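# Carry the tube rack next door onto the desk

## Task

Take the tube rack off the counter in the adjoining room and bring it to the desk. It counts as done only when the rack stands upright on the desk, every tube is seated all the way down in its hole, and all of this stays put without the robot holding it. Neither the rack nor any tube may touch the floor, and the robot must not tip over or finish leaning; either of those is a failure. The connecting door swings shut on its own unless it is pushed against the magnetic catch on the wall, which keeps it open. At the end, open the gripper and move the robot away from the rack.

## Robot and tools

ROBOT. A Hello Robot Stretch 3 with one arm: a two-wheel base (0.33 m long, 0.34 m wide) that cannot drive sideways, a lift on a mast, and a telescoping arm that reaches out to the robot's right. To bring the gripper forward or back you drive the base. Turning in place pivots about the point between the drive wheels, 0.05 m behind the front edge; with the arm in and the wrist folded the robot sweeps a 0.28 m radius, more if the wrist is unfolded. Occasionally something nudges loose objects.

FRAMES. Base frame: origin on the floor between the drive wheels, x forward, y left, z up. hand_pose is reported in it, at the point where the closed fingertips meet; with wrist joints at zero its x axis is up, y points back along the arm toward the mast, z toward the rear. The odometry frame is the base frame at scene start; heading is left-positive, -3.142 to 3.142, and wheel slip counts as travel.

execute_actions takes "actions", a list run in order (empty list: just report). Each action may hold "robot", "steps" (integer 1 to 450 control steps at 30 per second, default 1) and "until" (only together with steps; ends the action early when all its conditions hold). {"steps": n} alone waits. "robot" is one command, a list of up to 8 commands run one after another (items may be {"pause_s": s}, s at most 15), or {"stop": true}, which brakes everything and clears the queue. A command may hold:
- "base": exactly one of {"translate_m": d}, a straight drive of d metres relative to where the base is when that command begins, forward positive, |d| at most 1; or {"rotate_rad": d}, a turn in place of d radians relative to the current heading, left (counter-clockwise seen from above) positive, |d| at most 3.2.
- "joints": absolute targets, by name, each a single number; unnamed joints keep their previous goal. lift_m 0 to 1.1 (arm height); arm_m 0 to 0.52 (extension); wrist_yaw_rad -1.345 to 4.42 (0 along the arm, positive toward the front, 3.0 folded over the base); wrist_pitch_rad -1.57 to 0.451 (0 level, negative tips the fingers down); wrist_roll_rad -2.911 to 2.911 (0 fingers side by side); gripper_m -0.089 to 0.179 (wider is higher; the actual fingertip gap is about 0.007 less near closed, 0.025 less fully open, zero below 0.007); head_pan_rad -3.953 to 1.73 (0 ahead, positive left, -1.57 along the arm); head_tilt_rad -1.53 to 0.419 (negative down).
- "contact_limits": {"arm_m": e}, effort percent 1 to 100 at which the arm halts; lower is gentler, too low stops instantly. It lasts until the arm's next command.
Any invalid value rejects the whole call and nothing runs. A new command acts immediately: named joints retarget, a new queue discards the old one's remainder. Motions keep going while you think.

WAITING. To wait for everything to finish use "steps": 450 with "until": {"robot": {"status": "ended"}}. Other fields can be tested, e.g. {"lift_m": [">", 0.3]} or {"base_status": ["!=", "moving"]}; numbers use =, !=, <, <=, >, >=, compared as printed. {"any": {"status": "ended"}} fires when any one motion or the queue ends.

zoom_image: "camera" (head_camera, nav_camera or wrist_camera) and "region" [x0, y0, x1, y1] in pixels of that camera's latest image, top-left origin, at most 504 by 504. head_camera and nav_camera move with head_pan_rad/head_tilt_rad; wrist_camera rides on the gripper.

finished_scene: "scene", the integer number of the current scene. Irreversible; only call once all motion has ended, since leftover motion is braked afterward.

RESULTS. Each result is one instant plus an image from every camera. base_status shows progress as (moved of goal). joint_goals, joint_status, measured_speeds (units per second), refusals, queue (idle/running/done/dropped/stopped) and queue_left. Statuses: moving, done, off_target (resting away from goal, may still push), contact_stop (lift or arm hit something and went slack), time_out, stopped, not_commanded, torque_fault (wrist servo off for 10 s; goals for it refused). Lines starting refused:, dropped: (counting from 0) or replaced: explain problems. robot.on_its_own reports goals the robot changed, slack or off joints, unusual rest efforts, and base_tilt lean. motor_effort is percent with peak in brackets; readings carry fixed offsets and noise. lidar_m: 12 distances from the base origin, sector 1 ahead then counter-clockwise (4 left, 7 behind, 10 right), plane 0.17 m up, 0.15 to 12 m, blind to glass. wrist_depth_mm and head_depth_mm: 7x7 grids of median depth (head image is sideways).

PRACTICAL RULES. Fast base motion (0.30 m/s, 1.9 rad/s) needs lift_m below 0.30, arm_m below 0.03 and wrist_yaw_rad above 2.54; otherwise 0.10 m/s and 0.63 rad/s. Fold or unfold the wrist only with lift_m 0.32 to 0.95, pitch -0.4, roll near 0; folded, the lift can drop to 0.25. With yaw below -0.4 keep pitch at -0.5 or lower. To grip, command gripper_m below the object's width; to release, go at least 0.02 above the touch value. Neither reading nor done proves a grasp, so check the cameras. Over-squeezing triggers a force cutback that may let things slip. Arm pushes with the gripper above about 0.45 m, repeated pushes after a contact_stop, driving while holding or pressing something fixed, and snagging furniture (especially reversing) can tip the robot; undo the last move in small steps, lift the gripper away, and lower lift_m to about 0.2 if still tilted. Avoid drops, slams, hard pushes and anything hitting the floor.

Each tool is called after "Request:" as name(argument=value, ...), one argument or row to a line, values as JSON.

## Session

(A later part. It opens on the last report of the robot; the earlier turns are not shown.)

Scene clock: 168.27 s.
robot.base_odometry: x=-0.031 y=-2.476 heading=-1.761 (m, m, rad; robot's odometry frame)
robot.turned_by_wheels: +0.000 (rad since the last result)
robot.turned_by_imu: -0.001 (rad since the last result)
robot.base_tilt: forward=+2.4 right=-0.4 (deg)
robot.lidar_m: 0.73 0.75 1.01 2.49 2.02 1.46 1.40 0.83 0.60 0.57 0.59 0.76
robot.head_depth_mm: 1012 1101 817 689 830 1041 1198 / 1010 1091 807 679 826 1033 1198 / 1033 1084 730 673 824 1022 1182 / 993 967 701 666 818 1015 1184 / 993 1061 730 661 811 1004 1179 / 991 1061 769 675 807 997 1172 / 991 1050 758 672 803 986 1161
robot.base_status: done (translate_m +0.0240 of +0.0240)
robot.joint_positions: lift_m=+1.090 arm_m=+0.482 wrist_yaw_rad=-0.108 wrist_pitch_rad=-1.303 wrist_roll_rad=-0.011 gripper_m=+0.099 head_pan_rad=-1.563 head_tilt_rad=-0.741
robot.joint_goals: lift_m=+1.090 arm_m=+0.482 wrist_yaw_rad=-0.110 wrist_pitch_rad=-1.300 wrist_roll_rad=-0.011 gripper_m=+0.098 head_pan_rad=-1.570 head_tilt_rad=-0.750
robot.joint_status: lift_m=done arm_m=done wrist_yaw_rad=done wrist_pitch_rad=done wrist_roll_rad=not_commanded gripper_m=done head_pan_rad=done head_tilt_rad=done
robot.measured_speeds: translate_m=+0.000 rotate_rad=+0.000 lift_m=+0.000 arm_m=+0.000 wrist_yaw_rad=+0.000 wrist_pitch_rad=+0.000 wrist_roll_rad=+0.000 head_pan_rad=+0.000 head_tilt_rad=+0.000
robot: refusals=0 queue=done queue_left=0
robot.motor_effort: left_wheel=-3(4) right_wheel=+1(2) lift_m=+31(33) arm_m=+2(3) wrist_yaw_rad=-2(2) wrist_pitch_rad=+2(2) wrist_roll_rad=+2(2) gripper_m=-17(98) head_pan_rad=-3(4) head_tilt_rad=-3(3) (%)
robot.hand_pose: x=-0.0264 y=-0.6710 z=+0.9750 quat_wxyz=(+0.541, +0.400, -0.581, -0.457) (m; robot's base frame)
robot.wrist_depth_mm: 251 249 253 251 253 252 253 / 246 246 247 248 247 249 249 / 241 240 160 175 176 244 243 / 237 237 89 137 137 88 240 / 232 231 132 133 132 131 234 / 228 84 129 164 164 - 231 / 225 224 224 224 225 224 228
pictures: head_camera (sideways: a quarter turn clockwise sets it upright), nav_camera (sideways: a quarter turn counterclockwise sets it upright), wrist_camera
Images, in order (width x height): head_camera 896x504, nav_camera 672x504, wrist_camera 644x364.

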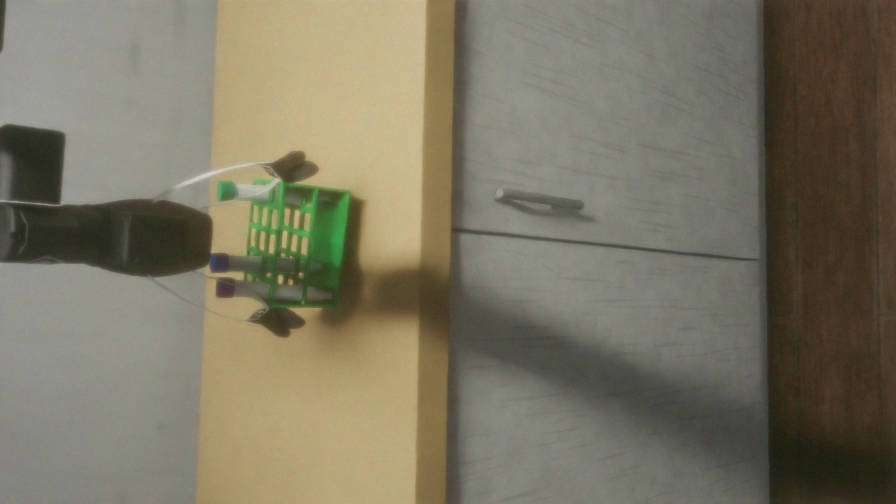

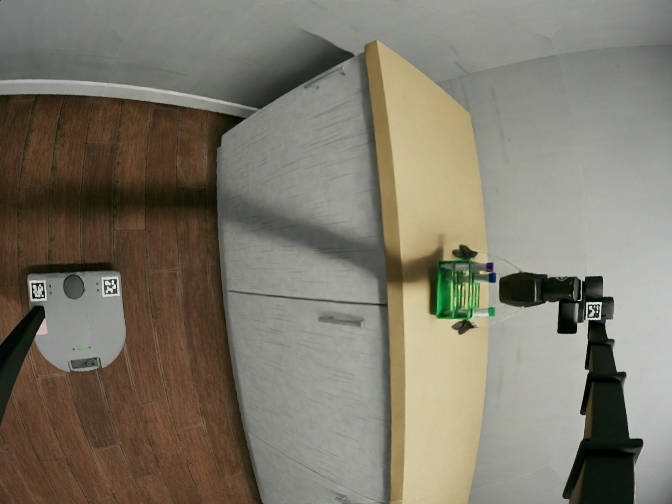

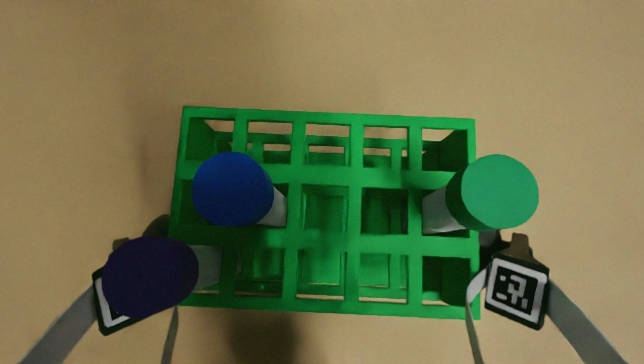

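Request:
execute_actions(
  actions=[
    {"robot":[{"joints":{"lift_m":1.10}},{"joints":{"arm_m":0.04,"head_pan_rad":0,"head_tilt_rad":-0.6},"base":{"translate_m":-0.586}},{"base":{"rotate_rad":1.571}},{"base":{"translate_m":1.0}}],"steps":450,"until":{"robot":{"status":"ended"}}},
    {"steps":300,"until":{"robot":{"status":"ended"}}},
  ],
)

Scene clock: 195.73 s.
robot.base_odometry: x=+1.061 y=-2.089 heading=-0.190 (m, m, rad; robot's odometry frame)
robot.turned_by_wheels: +1.571 (rad since the last result)
robot.turned_by_imu: +1.571 (rad since the last result)
robot.base_tilt: forward=+2.5 right=-0.4 (deg)
robot.lidar_m: 1.42 1.44 0.88 0.84 0.87 1.16 1.58 1.63 1.34 1.28 1.32 1.64
robot.head_depth_mm: 1337 1465 1636 1833 1944 1545 1284 / 1325 1455 1640 1838 1922 1521 1283 / 1318 1450 1621 1805 1887 1522 1267 / 1277 1419 1585 1759 1871 1516 1263 / 1172 1288 1442 1611 1760 1498 1249 / 1157 1277 1415 1569 1743 1500 1234 / 1149 1255 1391 1565 1731 1475 1241
robot.base_status: done (translate_m +1.0000 of +1.0000)
robot.joint_positions: lift_m=+1.098 arm_m=+0.040 wrist_yaw_rad=-0.109 wrist_pitch_rad=-1.304 wrist_roll_rad=-0.010 gripper_m=+0.099 head_pan_rad=-0.007 head_tilt_rad=-0.606
robot.joint_goals: lift_m=+1.100 arm_m=+0.040 wrist_yaw_rad=-0.110 wrist_pitch_rad=-1.300 wrist_roll_rad=-0.010 gripper_m=+0.098 head_pan_rad=+0.000 head_tilt_rad=-0.600
robot.joint_status: lift_m=done arm_m=done wrist_yaw_rad=done wrist_pitch_rad=done wrist_roll_rad=not_commanded gripper_m=done head_pan_rad=done head_tilt_rad=done
robot.measured_speeds: translate_m=+0.000 rotate_rad=+0.000 lift_m=+0.000 arm_m=+0.000 wrist_yaw_rad=+0.000 wrist_pitch_rad=+0.000 wrist_roll_rad=+0.000 head_pan_rad=+0.000 head_tilt_rad=+0.000
robot: refusals=0 queue=done queue_left=0
robot.motor_effort: left_wheel=-4(9) right_wheel=+2(6) lift_m=+31(32) arm_m=-2(0) wrist_yaw_rad=-1(1) wrist_pitch_rad=+3(3) wrist_roll_rad=+2(2) gripper_m=-17(18) head_pan_rad=+3(37) head_tilt_rad=+3(12) (%)
robot.hand_pose: x=-0.0264 y=-0.2293 z=+0.9829 quat_wxyz=(+0.541, +0.400, -0.581, -0.457) (m; robot's base frame)
robot.wrist_depth_mm: - - - - - - - / - - - - - - - / - - 146 176 177 - - / - - 88 136 136 88 - / - - 132 133 132 131 - / - 84 129 130 164 - - / - - - - - - -
pictures: head_camera (sideways: a quarter turn clockwise sets it upright), nav_camera (sideways: a quarter turn counterclockwise sets it upright), wrist_camera
Images, in order (width x height): head_camera 896x504, nav_camera 672x504, wrist_camera 644x364.

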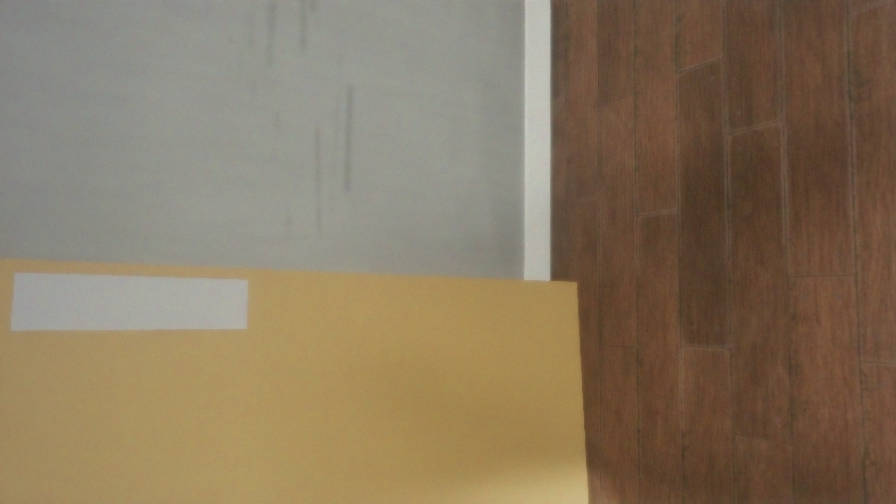

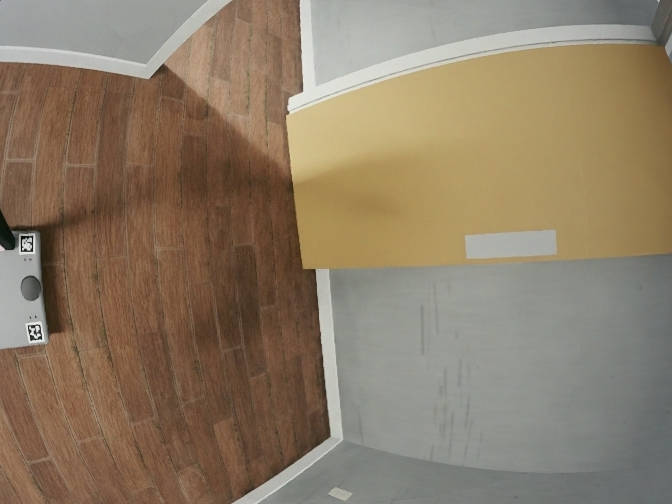

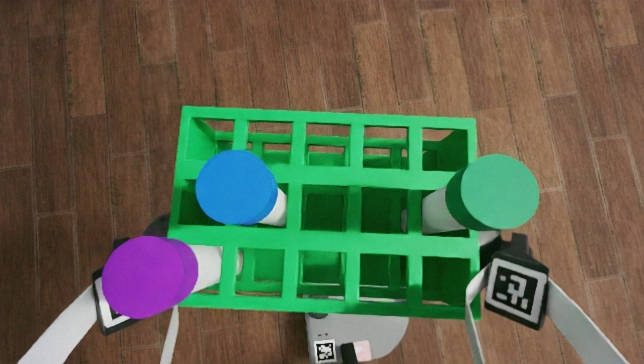

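Request:
execute_actions(
  actions=[
    {"robot":[{"base":{"translate_m":0.93}},{"base":{"rotate_rad":1.571}},{"base":{"translate_m":0.35}}],"steps":450,"until":{"robot":{"status":"ended"}}},
    {"steps":150,"until":{"robot":{"status":"ended"}}},
  ],
)

Scene clock: 216.73 s.
robot.base_odometry: x=+2.041 y=-1.921 heading=+1.381 (m, m, rad; robot's odometry frame)
robot.turned_by_wheels: +1.571 (rad since the last result)
robot.turned_by_imu: +1.574 (rad since the last result)
robot.base_tilt: forward=+2.4 right=-0.6 (deg)
robot.lidar_m: 2.19 0.68 0.70 1.82 2.35 1.68 1.60 0.93 0.50 0.47 0.47 0.60
robot.head_depth_mm: 1547 1545 1529 1518 1505 1454 1106 / 2105 2097 2113 2064 1858 1535 1284 / 2687 2973 3192 2511 1909 1524 1269 / 2725 3005 3210 2517 1866 1514 1261 / 2693 2959 3251 2478 1862 1490 1253 / 2672 2932 3198 2424 1833 1492 1250 / 2641 2865 3143 2427 1829 1475 1248
robot.base_status: done (translate_m +0.3500 of +0.3500)
robot.joint_positions: lift_m=+1.098 arm_m=+0.040 wrist_yaw_rad=-0.109 wrist_pitch_rad=-1.304 wrist_roll_rad=-0.010 gripper_m=+0.099 head_pan_rad=-0.007 head_tilt_rad=-0.606
robot.joint_goals: lift_m=+1.100 arm_m=+0.040 wrist_yaw_rad=-0.110 wrist_pitch_rad=-1.300 wrist_roll_rad=-0.010 gripper_m=+0.098 head_pan_rad=+0.000 head_tilt_rad=-0.600
robot.joint_status: lift_m=done arm_m=done wrist_yaw_rad=done wrist_pitch_rad=done wrist_roll_rad=not_commanded gripper_m=done head_pan_rad=done head_tilt_rad=done
robot.measured_speeds: translate_m=+0.000 rotate_rad=+0.000 lift_m=+0.000 arm_m=+0.000 wrist_yaw_rad=+0.000 wrist_pitch_rad=+0.000 wrist_roll_rad=+0.000 head_pan_rad=+0.000 head_tilt_rad=+0.000
robot: refusals=0 queue=done queue_left=0
robot.motor_effort: left_wheel=-4(10) right_wheel=+2(5) lift_m=+31(31) arm_m=-2(2) wrist_yaw_rad=-1(1) wrist_pitch_rad=+3(3) wrist_roll_rad=+2(2) gripper_m=-17(17) head_pan_rad=+3(2) head_tilt_rad=+3(3) (%)
robot.hand_pose: x=-0.0264 y=-0.2293 z=+0.9829 quat_wxyz=(+0.541, +0.400, -0.581, -0.457) (m; robot's base frame)
robot.wrist_depth_mm: 297 317 347 386 426 496 867 / 378 415 464 528 626 - - / 509 584 160 175 176 - - / - 924 89 137 136 88 - / - - 132 133 132 131 - / - 84 129 131 163 - - / - - - - - - -
pictures: head_camera (sideways: a quarter turn clockwise sets it upright), nav_camera (sideways: a quarter turn counterclockwise sets it upright), wrist_camera
Images, in order (width x height): head_camera 896x504, nav_camera 672x504, wrist_camera 644x364.

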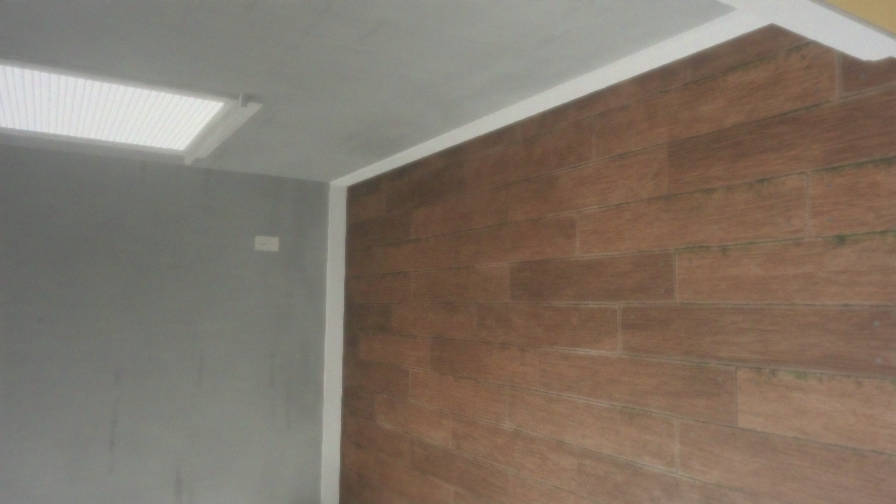

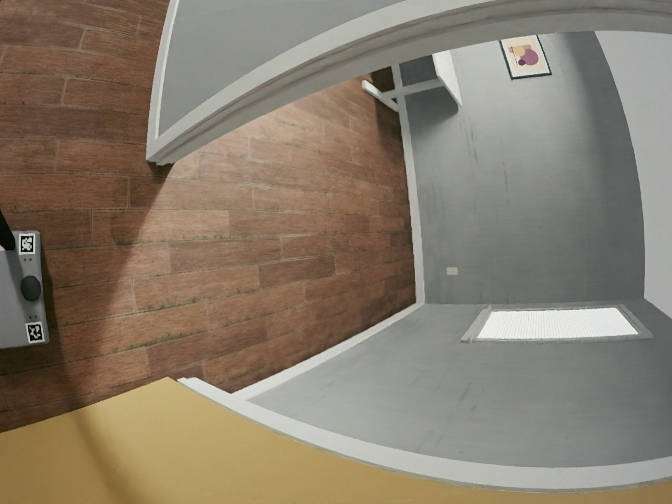

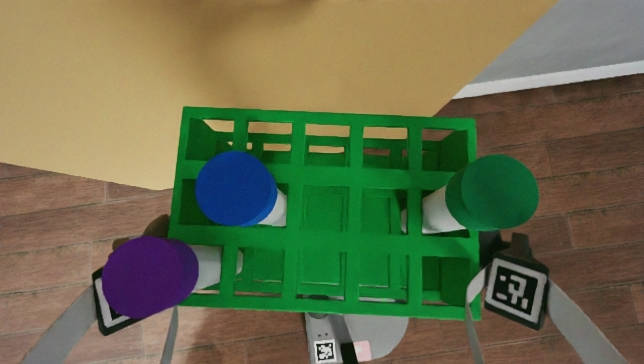

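Request:
execute_actions(
  actions=[
    {"robot":[{"base":{"translate_m":0.45}}],"steps":450,"until":{"robot":{"status":"ended"}}},
  ],
)

Scene clock: 225.30 s.
robot.base_odometry: x=+2.126 y=-1.479 heading=+1.381 (m, m, rad; robot's odometry frame)
robot.turned_by_wheels: +0.000 (rad since the last result)
robot.turned_by_imu: -0.001 (rad since the last result)
robot.base_tilt: forward=+2.6 right=-0.6 (deg)
robot.lidar_m: 2.15 2.66 0.47 0.46 2.61 2.14 2.04 0.67 0.45 0.42 0.46 0.85
robot.head_depth_mm: 1513 1487 1500 1487 1476 1435 1301 / 2039 2051 2045 2013 1845 1541 1280 / 2316 2558 2818 2560 1880 1520 1267 / 2339 2528 2848 2467 1878 1504 1257 / 2300 2539 2794 2503 1861 1507 1258 / 2303 2499 2781 2421 1844 1492 1248 / 2284 2473 2759 2373 1817 1495 1235
robot.base_status: done (translate_m +0.4500 of +0.4500)
robot.joint_positions: lift_m=+1.098 arm_m=+0.040 wrist_yaw_rad=-0.109 wrist_pitch_rad=-1.304 wrist_roll_rad=-0.010 gripper_m=+0.099 head_pan_rad=-0.007 head_tilt_rad=-0.606
robot.joint_goals: lift_m=+1.100 arm_m=+0.040 wrist_yaw_rad=-0.110 wrist_pitch_rad=-1.300 wrist_roll_rad=-0.010 gripper_m=+0.098 head_pan_rad=+0.000 head_tilt_rad=-0.600
robot.joint_status: lift_m=done arm_m=done wrist_yaw_rad=done wrist_pitch_rad=done wrist_roll_rad=not_commanded gripper_m=done head_pan_rad=done head_tilt_rad=done
robot.measured_speeds: translate_m=+0.000 rotate_rad=+0.000 lift_m=+0.000 arm_m=+0.000 wrist_yaw_rad=+0.000 wrist_pitch_rad=+0.000 wrist_roll_rad=+0.000 head_pan_rad=+0.000 head_tilt_rad=+0.000
robot: refusals=0 queue=done queue_left=0
robot.motor_effort: left_wheel=-4(6) right_wheel=+2(5) lift_m=+31(31) arm_m=-2(2) wrist_yaw_rad=-1(1) wrist_pitch_rad=+3(3) wrist_roll_rad=+2(2) gripper_m=-18(17) head_pan_rad=+3(3) head_tilt_rad=+2(3) (%)
robot.hand_pose: x=-0.0264 y=-0.2293 z=+0.9829 quat_wxyz=(+0.541, +0.400, -0.581, -0.457) (m; robot's base frame)
robot.wrist_depth_mm: 304 296 274 304 341 382 440 / 707 414 381 417 487 583 738 / 979 - 160 176 177 - - / - - 88 137 136 88 - / - - 132 133 133 131 - / - 84 129 131 163 - - / - - - - - - -
pictures: head_camera (sideways: a quarter turn clockwise sets it upright), nav_camera (sideways: a quarter turn counterclockwise sets it upright), wrist_camera
Images, in order (width x height): head_camera 896x504, nav_camera 672x504, wrist_camera 644x364.

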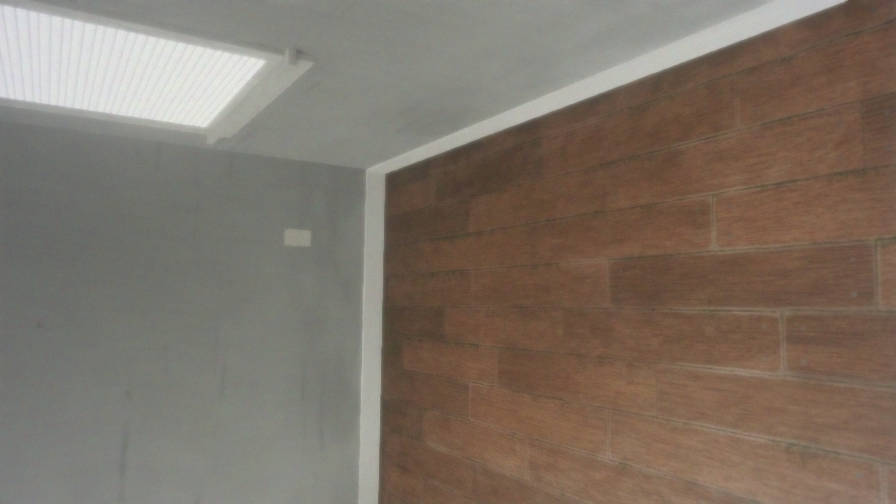

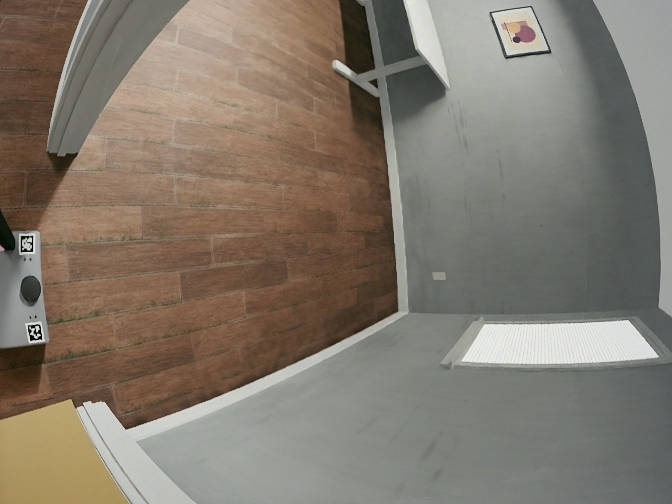

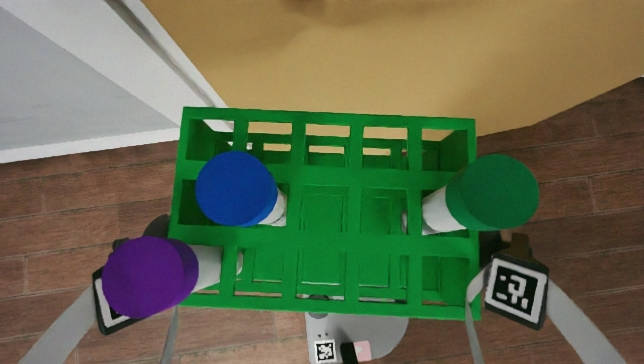

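Request:
execute_actions(
  actions=[
    {"robot":[{"base":{"translate_m":1.0}},{"base":{"translate_m":0.3}}],"steps":450,"until":{"robot":{"status":"ended"}}},
  ],
)

Scene clock: 243.97 s.
robot.base_odometry: x=+2.370 y=-0.206 heading=+1.381 (m, m, rad; robot's odometry frame)
robot.turned_by_wheels: +0.000 (rad since the last result)
robot.turned_by_imu: +0.000 (rad since the last result)
robot.base_tilt: forward=+0.9 right=-0.4 (deg)
robot.lidar_m: 1.43 1.47 1.76 3.18 1.60 1.19 1.82 0.85 0.61 0.58 0.60 0.80
robot.head_depth_mm: 1220 1306 1406 1405 1395 1386 1269 / 1199 1325 1483 1659 1785 1541 1280 / 1199 1313 1462 1646 1796 1517 1272 / 1193 1308 1456 1625 1784 1525 1256 / 1185 1304 1433 1620 1775 1505 1259 / 1180 1300 1424 1605 1763 1488 1246 / 1173 1283 1419 1592 1745 1484 1242
robot.base_status: moving (translate_m +0.2962 of +0.3000)
robot.joint_positions: lift_m=+1.098 arm_m=+0.040 wrist_yaw_rad=-0.109 wrist_pitch_rad=-1.304 wrist_roll_rad=-0.010 gripper_m=+0.099 head_pan_rad=-0.007 head_tilt_rad=-0.606
robot.joint_goals: lift_m=+1.100 arm_m=+0.040 wrist_yaw_rad=-0.110 wrist_pitch_rad=-1.300 wrist_roll_rad=-0.010 gripper_m=+0.098 head_pan_rad=+0.000 head_tilt_rad=-0.600
robot.joint_status: lift_m=done arm_m=done wrist_yaw_rad=done wrist_pitch_rad=done wrist_roll_rad=not_commanded gripper_m=done head_pan_rad=done head_tilt_rad=done
robot.measured_speeds: translate_m=+0.037 rotate_rad=+0.000 lift_m=+0.000 arm_m=+0.000 wrist_yaw_rad=+0.000 wrist_pitch_rad=+0.000 wrist_roll_rad=+0.000 head_pan_rad=+0.000 head_tilt_rad=+0.000
robot: refusals=0 queue=running queue_left=0
robot.motor_effort: left_wheel=-5(6) right_wheel=+2(6) lift_m=+31(31) arm_m=-2(2) wrist_yaw_rad=-1(1) wrist_pitch_rad=+3(3) wrist_roll_rad=+2(2) gripper_m=-18(17) head_pan_rad=+3(3) head_tilt_rad=+3(2) (%)
robot.hand_pose: x=-0.0264 y=-0.2293 z=+0.9829 quat_wxyz=(+0.541, +0.400, -0.581, -0.457) (m; robot's base frame)
robot.wrist_depth_mm: 486 509 544 577 617 657 735 / 657 685 726 784 877 955 - / 897 - 146 177 176 - - / - - 89 136 137 88 - / - - 132 133 132 131 - / - 84 129 130 164 - - / - - - - - - -
pictures: head_camera (sideways: a quarter turn clockwise sets it upright), nav_camera (sideways: a quarter turn counterclockwise sets it upright), wrist_camera
Images, in order (width x height): head_camera 896x504, nav_camera 672x504, wrist_camera 644x364.

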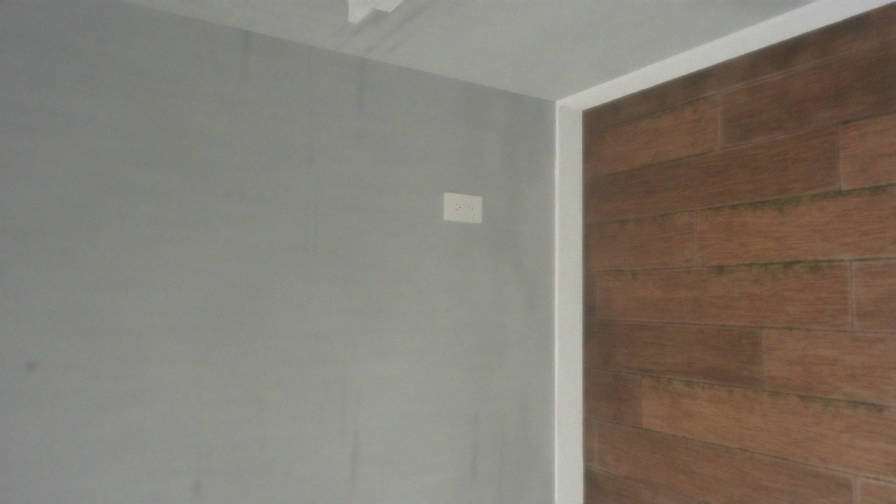

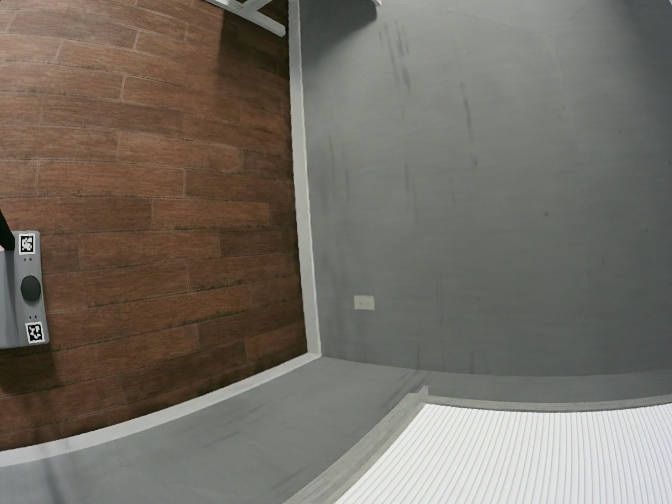

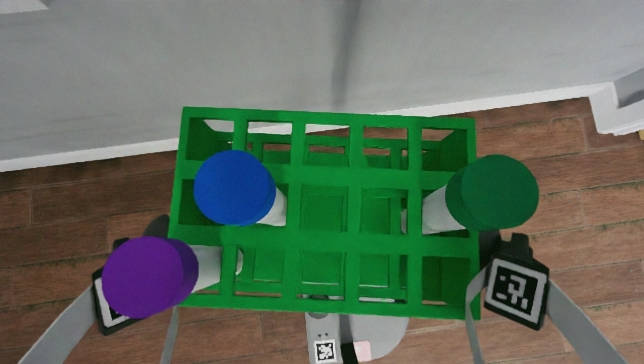

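Request:
execute_actions(
  actions=[
    {"robot":[{"base":{"translate_m":0.24}},{"base":{"rotate_rad":1.571},"joints":{"head_pan_rad":-0.6,"head_tilt_rad":-0.7}},{"base":{"translate_m":1.0}}],"steps":450,"until":{"robot":{"status":"ended"}}},
    {"steps":150,"until":{"robot":{"status":"ended"}}},
  ],
)

Scene clock: 265.40 s.
robot.base_odometry: x=+1.434 y=+0.222 heading=+2.952 (m, m, rad; robot's odometry frame)
robot.turned_by_wheels: +1.571 (rad since the last result)
robot.turned_by_imu: +1.574 (rad since the last result)
robot.base_tilt: forward=+2.4 right=-0.5 (deg)
robot.lidar_m: 2.20 2.00 1.43 1.37 1.40 1.64 1.56 1.61 1.21 1.16 0.83 1.59
robot.head_depth_mm: 1175 1259 1295 996 1565 1452 1231 / 1302 1398 1352 983 1126 1400 1221 / 1442 1574 1340 971 814 1362 1221 / 1624 1752 1316 963 783 1418 1208 / 1867 1910 1288 954 1647 1412 1204 / 2053 2141 1272 1057 1688 1396 1202 / 1934 1991 1317 2062 1698 1400 1193
robot.base_status: done (translate_m +1.0000 of +1.0000)
robot.joint_positions: lift_m=+1.098 arm_m=+0.040 wrist_yaw_rad=-0.109 wrist_pitch_rad=-1.304 wrist_roll_rad=-0.010 gripper_m=+0.099 head_pan_rad=-0.593 head_tilt_rad=-0.691
robot.joint_goals: lift_m=+1.100 arm_m=+0.040 wrist_yaw_rad=-0.110 wrist_pitch_rad=-1.300 wrist_roll_rad=-0.010 gripper_m=+0.098 head_pan_rad=-0.600 head_tilt_rad=-0.700
robot.joint_status: lift_m=done arm_m=done wrist_yaw_rad=done wrist_pitch_rad=done wrist_roll_rad=not_commanded gripper_m=done head_pan_rad=done head_tilt_rad=done
robot.measured_speeds: translate_m=+0.000 rotate_rad=+0.000 lift_m=+0.000 arm_m=+0.000 wrist_yaw_rad=+0.000 wrist_pitch_rad=+0.000 wrist_roll_rad=+0.000 head_pan_rad=+0.000 head_tilt_rad=+0.000
robot: refusals=0 queue=done queue_left=0
robot.motor_effort: left_wheel=-4(10) right_wheel=+3(6) lift_m=+31(31) arm_m=-2(2) wrist_yaw_rad=+0(1) wrist_pitch_rad=+3(3) wrist_roll_rad=+2(2) gripper_m=-17(17) head_pan_rad=-3(28) head_tilt_rad=-3(11) (%)
robot.hand_pose: x=-0.0264 y=-0.2293 z=+0.9829 quat_wxyz=(+0.541, +0.400, -0.581, -0.457) (m; robot's base frame)
robot.wrist_depth_mm: 733 - - - - - - / - - - - - - - / - - 160 175 175 - - / - - 88 137 136 88 - / - - 132 133 132 131 - / - 84 129 130 164 - - / - - - - - - -
pictures: head_camera (sideways: a quarter turn clockwise sets it upright), nav_camera (sideways: a quarter turn counterclockwise sets it upright), wrist_camera
Images, in order (width x height): head_camera 896x504, nav_camera 672x504, wrist_camera 644x364.

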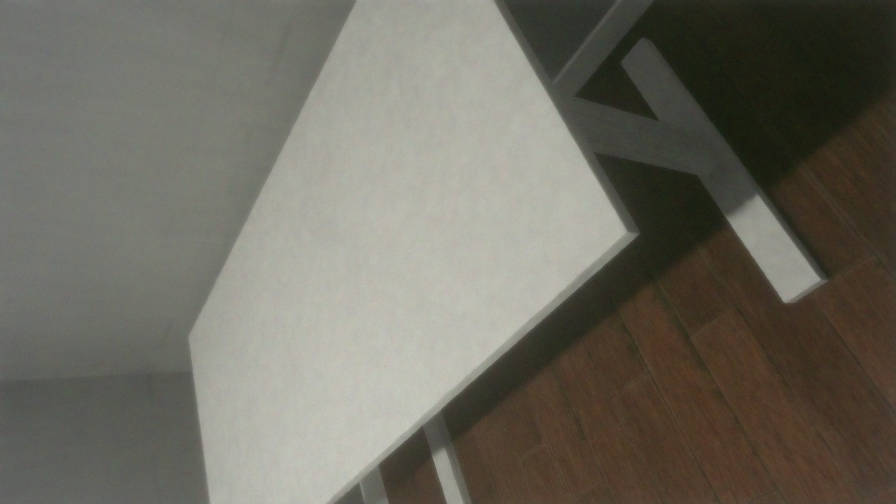

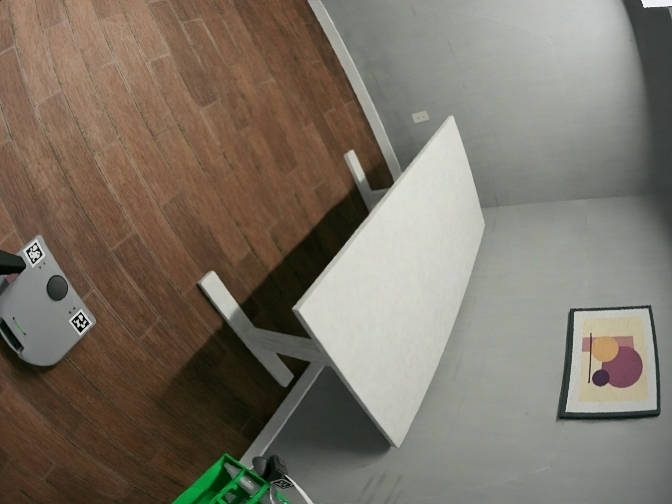

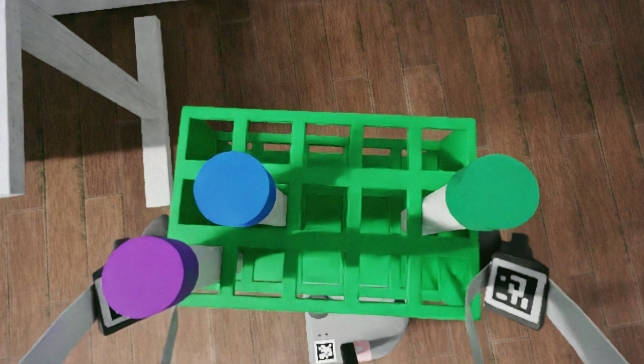

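Request:
execute_actions(
  actions=[
    {"robot":[{"base":{"translate_m":0.85},"joints":{"head_pan_rad":-1.57,"head_tilt_rad":-0.8}},{"joints":{"arm_m":0.5}},{"joints":{"lift_m":0.94}}],"steps":450,"until":{"robot":{"status":"ended"}}},
    {"steps":150,"until":{"robot":{"status":"ended"}}},
  ],
)

Scene clock: 285.30 s.
robot.base_odometry: x=+0.599 y=+0.382 heading=+2.952 (m, m, rad; robot's odometry frame)
robot.turned_by_wheels: +0.000 (rad since the last result)
robot.turned_by_imu: -0.002 (rad since the last result)
robot.base_tilt: forward=+2.5 right=-0.4 (deg)
robot.lidar_m: 1.35 1.39 1.45 1.39 1.43 1.90 2.41 1.65 0.73 1.13 1.17 1.11
robot.head_depth_mm: 969 1061 - - 708 642 1183 / 951 - 1069 858 705 638 1162 / 933 1135 1101 852 698 634 1171 / 941 1069 811 823 692 629 1168 / 958 1080 1070 834 689 624 1154 / 955 1078 1058 830 681 619 1156 / 950 1076 1041 822 678 615 1142
robot.base_status: done (translate_m +0.8500 of +0.8500)
robot.joint_positions: lift_m=+0.940 arm_m=+0.500 wrist_yaw_rad=-0.110 wrist_pitch_rad=-1.304 wrist_roll_rad=-0.009 gripper_m=+0.099 head_pan_rad=-1.563 head_tilt_rad=-0.790
robot.joint_goals: lift_m=+0.940 arm_m=+0.500 wrist_yaw_rad=-0.110 wrist_pitch_rad=-1.300 wrist_roll_rad=-0.009 gripper_m=+0.098 head_pan_rad=-1.570 head_tilt_rad=-0.800
robot.joint_status: lift_m=done arm_m=done wrist_yaw_rad=done wrist_pitch_rad=done wrist_roll_rad=not_commanded gripper_m=done head_pan_rad=done head_tilt_rad=done
robot.measured_speeds: translate_m=+0.000 rotate_rad=+0.000 lift_m=+0.000 arm_m=+0.000 wrist_yaw_rad=+0.000 wrist_pitch_rad=+0.000 wrist_roll_rad=+0.000 head_pan_rad=+0.000 head_tilt_rad=+0.000
robot: refusals=0 queue=done queue_left=0
robot.motor_effort: left_wheel=-4(6) right_wheel=+3(6) lift_m=+23(30) arm_m=+3(6) wrist_yaw_rad=+0(1) wrist_pitch_rad=+3(3) wrist_roll_rad=+1(2) gripper_m=-18(18) head_pan_rad=-3(36) head_tilt_rad=-3(12) (%)
robot.hand_pose: x=-0.0265 y=-0.6887 z=+0.8253 quat_wxyz=(+0.540, +0.400, -0.582, -0.458) (m; robot's base frame)
robot.wrist_depth_mm: 293 295 297 296 297 298 299 / 289 289 288 287 290 291 290 / 285 281 159 177 176 286 287 / 278 277 88 136 136 88 281 / 273 272 132 133 132 131 276 / 268 84 129 164 164 - 272 / 262 261 264 265 263 265 266
pictures: head_camera (sideways: a quarter turn clockwise sets it upright), nav_camera (sideways: a quarter turn counterclockwise sets it upright), wrist_camera
Images, in order (width x height): head_camera 896x504, nav_camera 672x504, wrist_camera 644x364.

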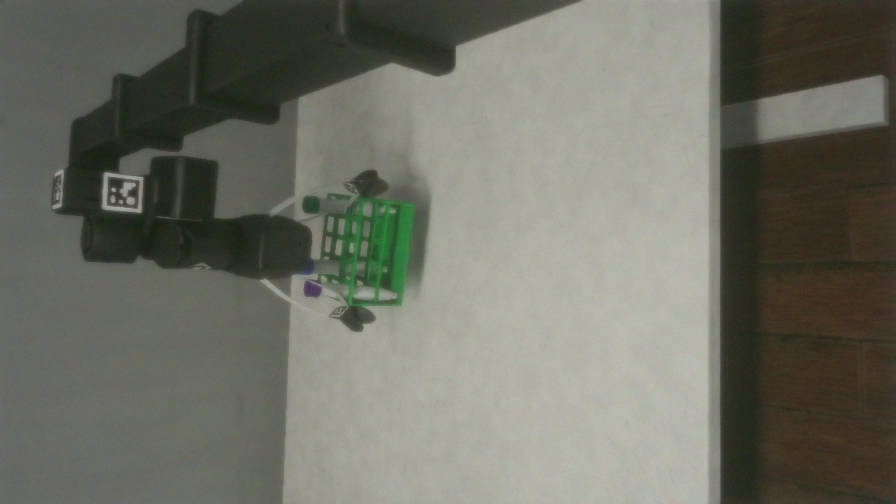

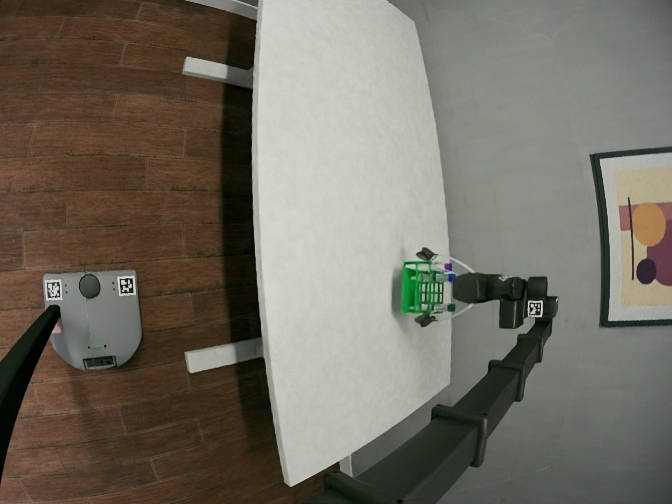

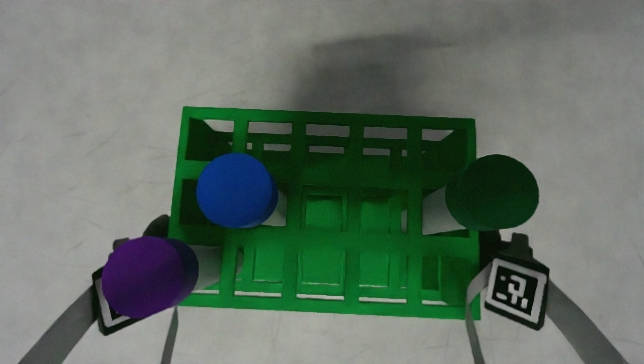

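Request:
execute_actions(
  actions=[
    {"robot":{"joints":{"lift_m":0.878}},"steps":120,"until":{"robot":{"status":"ended"}}},
  ],
)

Scene clock: 288.33 s.
robot.base_odometry: x=+0.599 y=+0.382 heading=+2.952 (m, m, rad; robot's odometry frame)
robot.turned_by_wheels: +0.000 (rad since the last result)
robot.turned_by_imu: -0.001 (rad since the last result)
robot.base_tilt: forward=+2.4 right=-0.4 (deg)
robot.lidar_m: 1.35 1.40 1.45 1.39 1.43 1.91 2.41 1.66 0.73 1.13 1.17 1.11
robot.head_depth_mm: 967 1104 1188 - - 1282 1177 / 964 1073 - 846 688 639 1155 / 959 - 1087 828 697 634 1177 / 963 1048 974 825 691 631 1166 / 953 1082 1075 818 687 626 1160 / 950 1080 1055 829 683 622 1153 / 949 1074 1050 820 677 615 1143
robot.base_status: done (translate_m +0.8500 of +0.8500)
robot.joint_positions: lift_m=+0.878 arm_m=+0.500 wrist_yaw_rad=-0.110 wrist_pitch_rad=-1.304 wrist_roll_rad=-0.009 gripper_m=+0.099 head_pan_rad=-1.563 head_tilt_rad=-0.790
robot.joint_goals: lift_m=+0.878 arm_m=+0.500 wrist_yaw_rad=-0.110 wrist_pitch_rad=-1.300 wrist_roll_rad=-0.009 gripper_m=+0.098 head_pan_rad=-1.570 head_tilt_rad=-0.800
robot.joint_status: lift_m=done arm_m=done wrist_yaw_rad=done wrist_pitch_rad=done wrist_roll_rad=not_commanded gripper_m=done head_pan_rad=done head_tilt_rad=done
robot.measured_speeds: translate_m=+0.000 rotate_rad=+0.000 lift_m=+0.000 arm_m=+0.000 wrist_yaw_rad=+0.000 wrist_pitch_rad=+0.000 wrist_roll_rad=+0.000 head_pan_rad=+0.000 head_tilt_rad=+0.000
robot: refusals=0 queue=done queue_left=0
robot.motor_effort: left_wheel=-5(4) right_wheel=+2(3) lift_m=+23(23) arm_m=+3(3) wrist_yaw_rad=-1(0) wrist_pitch_rad=+3(3) wrist_roll_rad=+1(1) gripper_m=-16(18) head_pan_rad=-3(3) head_tilt_rad=-4(3) (%)
robot.hand_pose: x=-0.0265 y=-0.6887 z=+0.7633 quat_wxyz=(+0.540, +0.400, -0.582, -0.458) (m; robot's base frame)
robot.wrist_depth_mm: 227 225 229 228 228 229 230 / 222 222 223 224 223 225 224 / 219 219 160 177 176 221 221 / 215 214 88 136 136 88 218 / 210 209 132 133 132 131 213 / 207 84 129 163 164 - 209 / 203 203 204 206 204 204 205
pictures: head_camera (sideways: a quarter turn clockwise sets it upright), nav_camera (sideways: a quarter turn counterclockwise sets it upright), wrist_camera
Images, in order (width x height): head_camera 896x504, nav_camera 672x504, wrist_camera 644x364.

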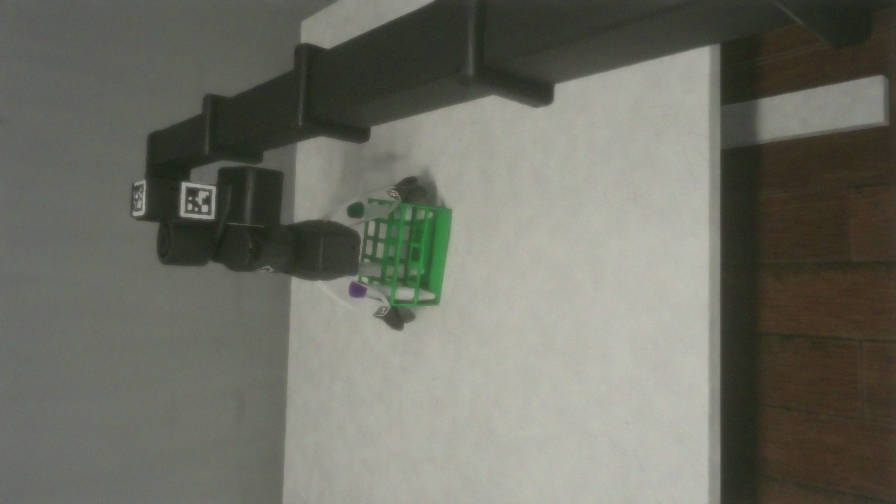

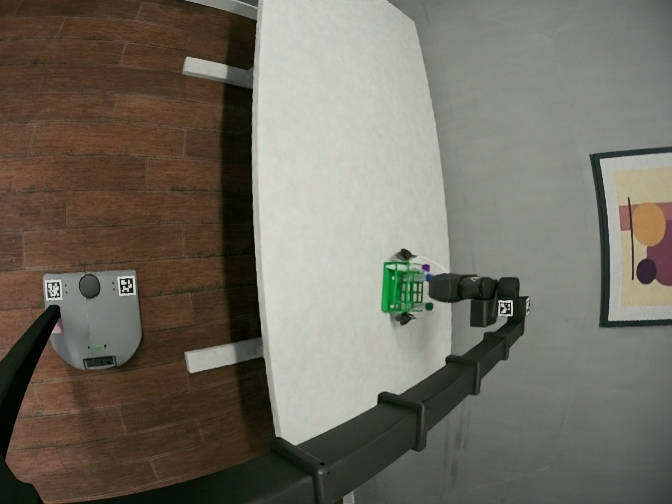

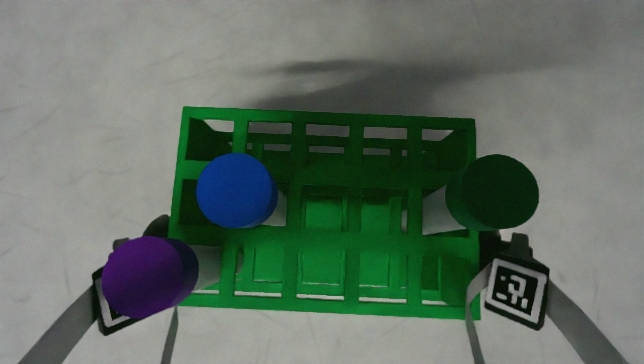

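Request:
execute_actions(
  actions=[
    {"robot":[{"joints":{"lift_m":0.874}},{"joints":{"gripper_m":0.175}},{"joints":{"lift_m":1.0}},{"joints":{"arm_m":0.05}},{"joints":{"wrist_pitch_rad":0,"wrist_yaw_rad":0}},{"joints":{"lift_m":0.70,"head_tilt_rad":-0.5}}],"steps":450,"until":{"robot":{"status":"ended"}}},
  ],
)

Scene clock: 303.80 s.
robot.base_odometry: x=+0.599 y=+0.382 heading=+2.952 (m, m, rad; robot's odometry frame)
robot.turned_by_wheels: +0.000 (rad since the last result)
robot.turned_by_imu: -0.004 (rad since the last result)
robot.base_tilt: forward=+2.4 right=-0.5 (deg)
robot.lidar_m: 1.35 1.40 1.46 1.39 1.44 1.91 2.41 1.65 0.73 1.13 1.17 1.11
robot.head_depth_mm: 952 1031 1127 1228 970 751 610 / 943 1027 1121 1218 964 741 605 / 928 1023 1114 1204 953 740 600 / 920 1017 1103 1198 842 733 616 / 916 1015 1106 1180 933 727 595 / 916 1008 1106 1166 923 724 589 / 911 1002 1092 1155 916 717 588
robot.base_status: done (translate_m +0.8500 of +0.8500)
robot.joint_positions: lift_m=+0.700 arm_m=+0.050 wrist_yaw_rad=-0.002 wrist_pitch_rad=-0.023 wrist_roll_rad=-0.009 gripper_m=+0.175 head_pan_rad=-1.563 head_tilt_rad=-0.508
robot.joint_goals: lift_m=+0.700 arm_m=+0.050 wrist_yaw_rad=+0.000 wrist_pitch_rad=+0.000 wrist_roll_rad=-0.009 gripper_m=+0.175 head_pan_rad=-1.570 head_tilt_rad=-0.500
robot.joint_status: lift_m=done arm_m=done wrist_yaw_rad=done wrist_pitch_rad=done wrist_roll_rad=not_commanded gripper_m=done head_pan_rad=done head_tilt_rad=done
robot.measured_speeds: translate_m=+0.000 rotate_rad=+0.000 lift_m=+0.000 arm_m=+0.000 wrist_yaw_rad=+0.000 wrist_pitch_rad=+0.000 wrist_roll_rad=+0.000 head_pan_rad=+0.000 head_tilt_rad=+0.000
robot: refusals=0 queue=done queue_left=0
robot.motor_effort: left_wheel=-4(5) right_wheel=+2(2) lift_m=+22(32) arm_m=-2(1) wrist_yaw_rad=+1(4) wrist_pitch_rad=+14(16) wrist_roll_rad=+1(1) gripper_m=+0(85) head_pan_rad=-3(3) head_tilt_rad=+3(19) (%)
robot.hand_pose: x=-0.0218 y=-0.4509 z=+0.8089 quat_wxyz=(+0.711, +0.008, -0.704, -0.009) (m; robot's base frame)
robot.wrist_depth_mm: 788 790 808 821 802 805 840 / 841 809 835 821 829 831 842 / 859 843 847 848 837 836 864 / 852 855 877 464 883 883 889 / 493 544 476 424 473 513 471 / 335 323 323 320 319 321 330 / 234 245 245 243 241 242 229
pictures: head_camera (sideways: a quarter turn clockwise sets it upright), nav_camera (sideways: a quarter turn counterclockwise sets it upright), wrist_camera
Images, in order (width x height): head_camera 896x504, nav_camera 672x504, wrist_camera 644x364.

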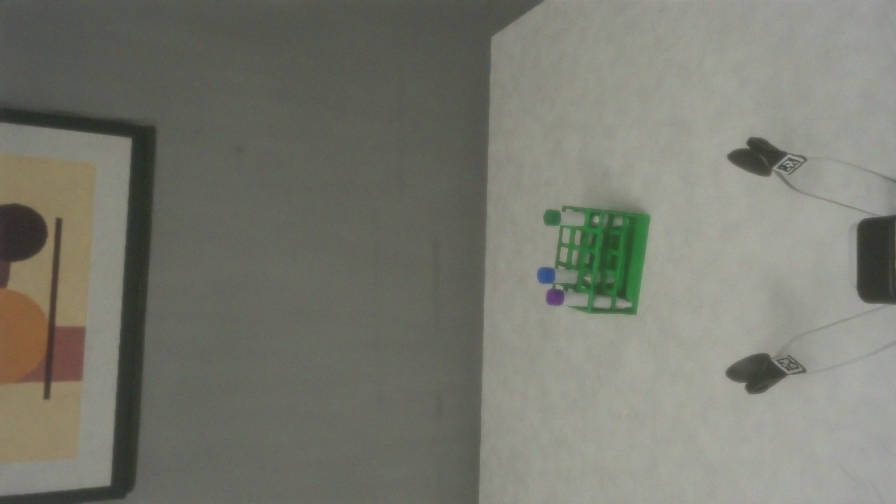

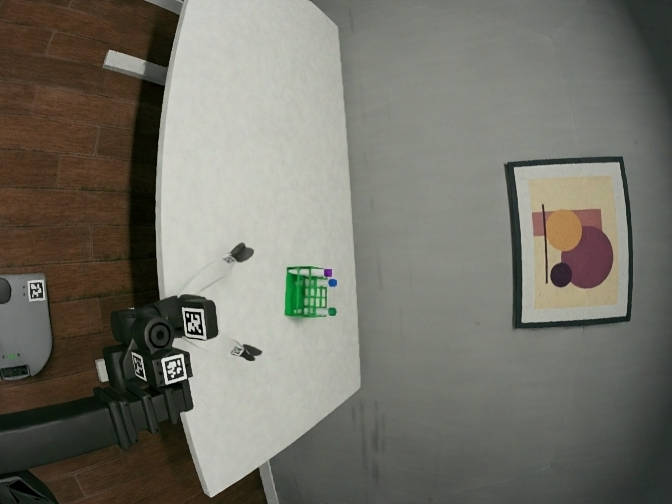

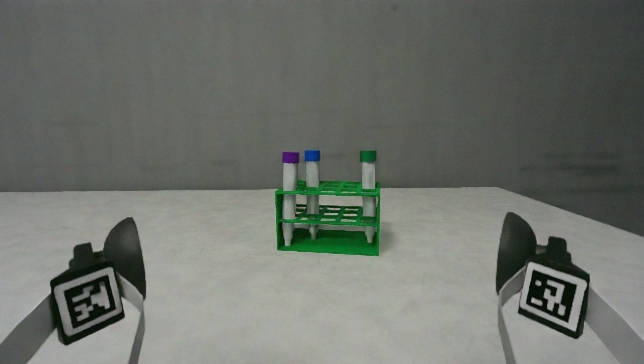

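Request:
zoom_image(
  camera="wrist_camera",
  region=[250,130,410,270],
)

Region (250, 130, 410, 270) of wrist_camera's 644x364 image, scaled by 3.150; it fills the top 441 rows of this view, and the rest is white.

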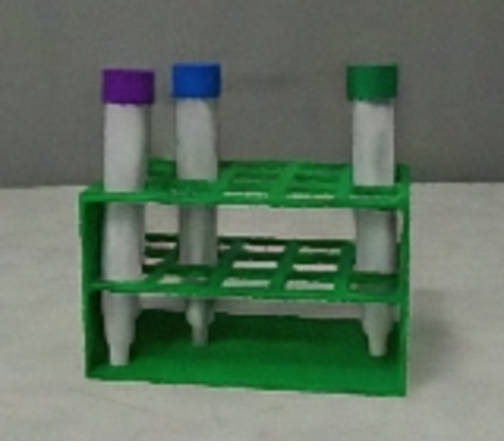

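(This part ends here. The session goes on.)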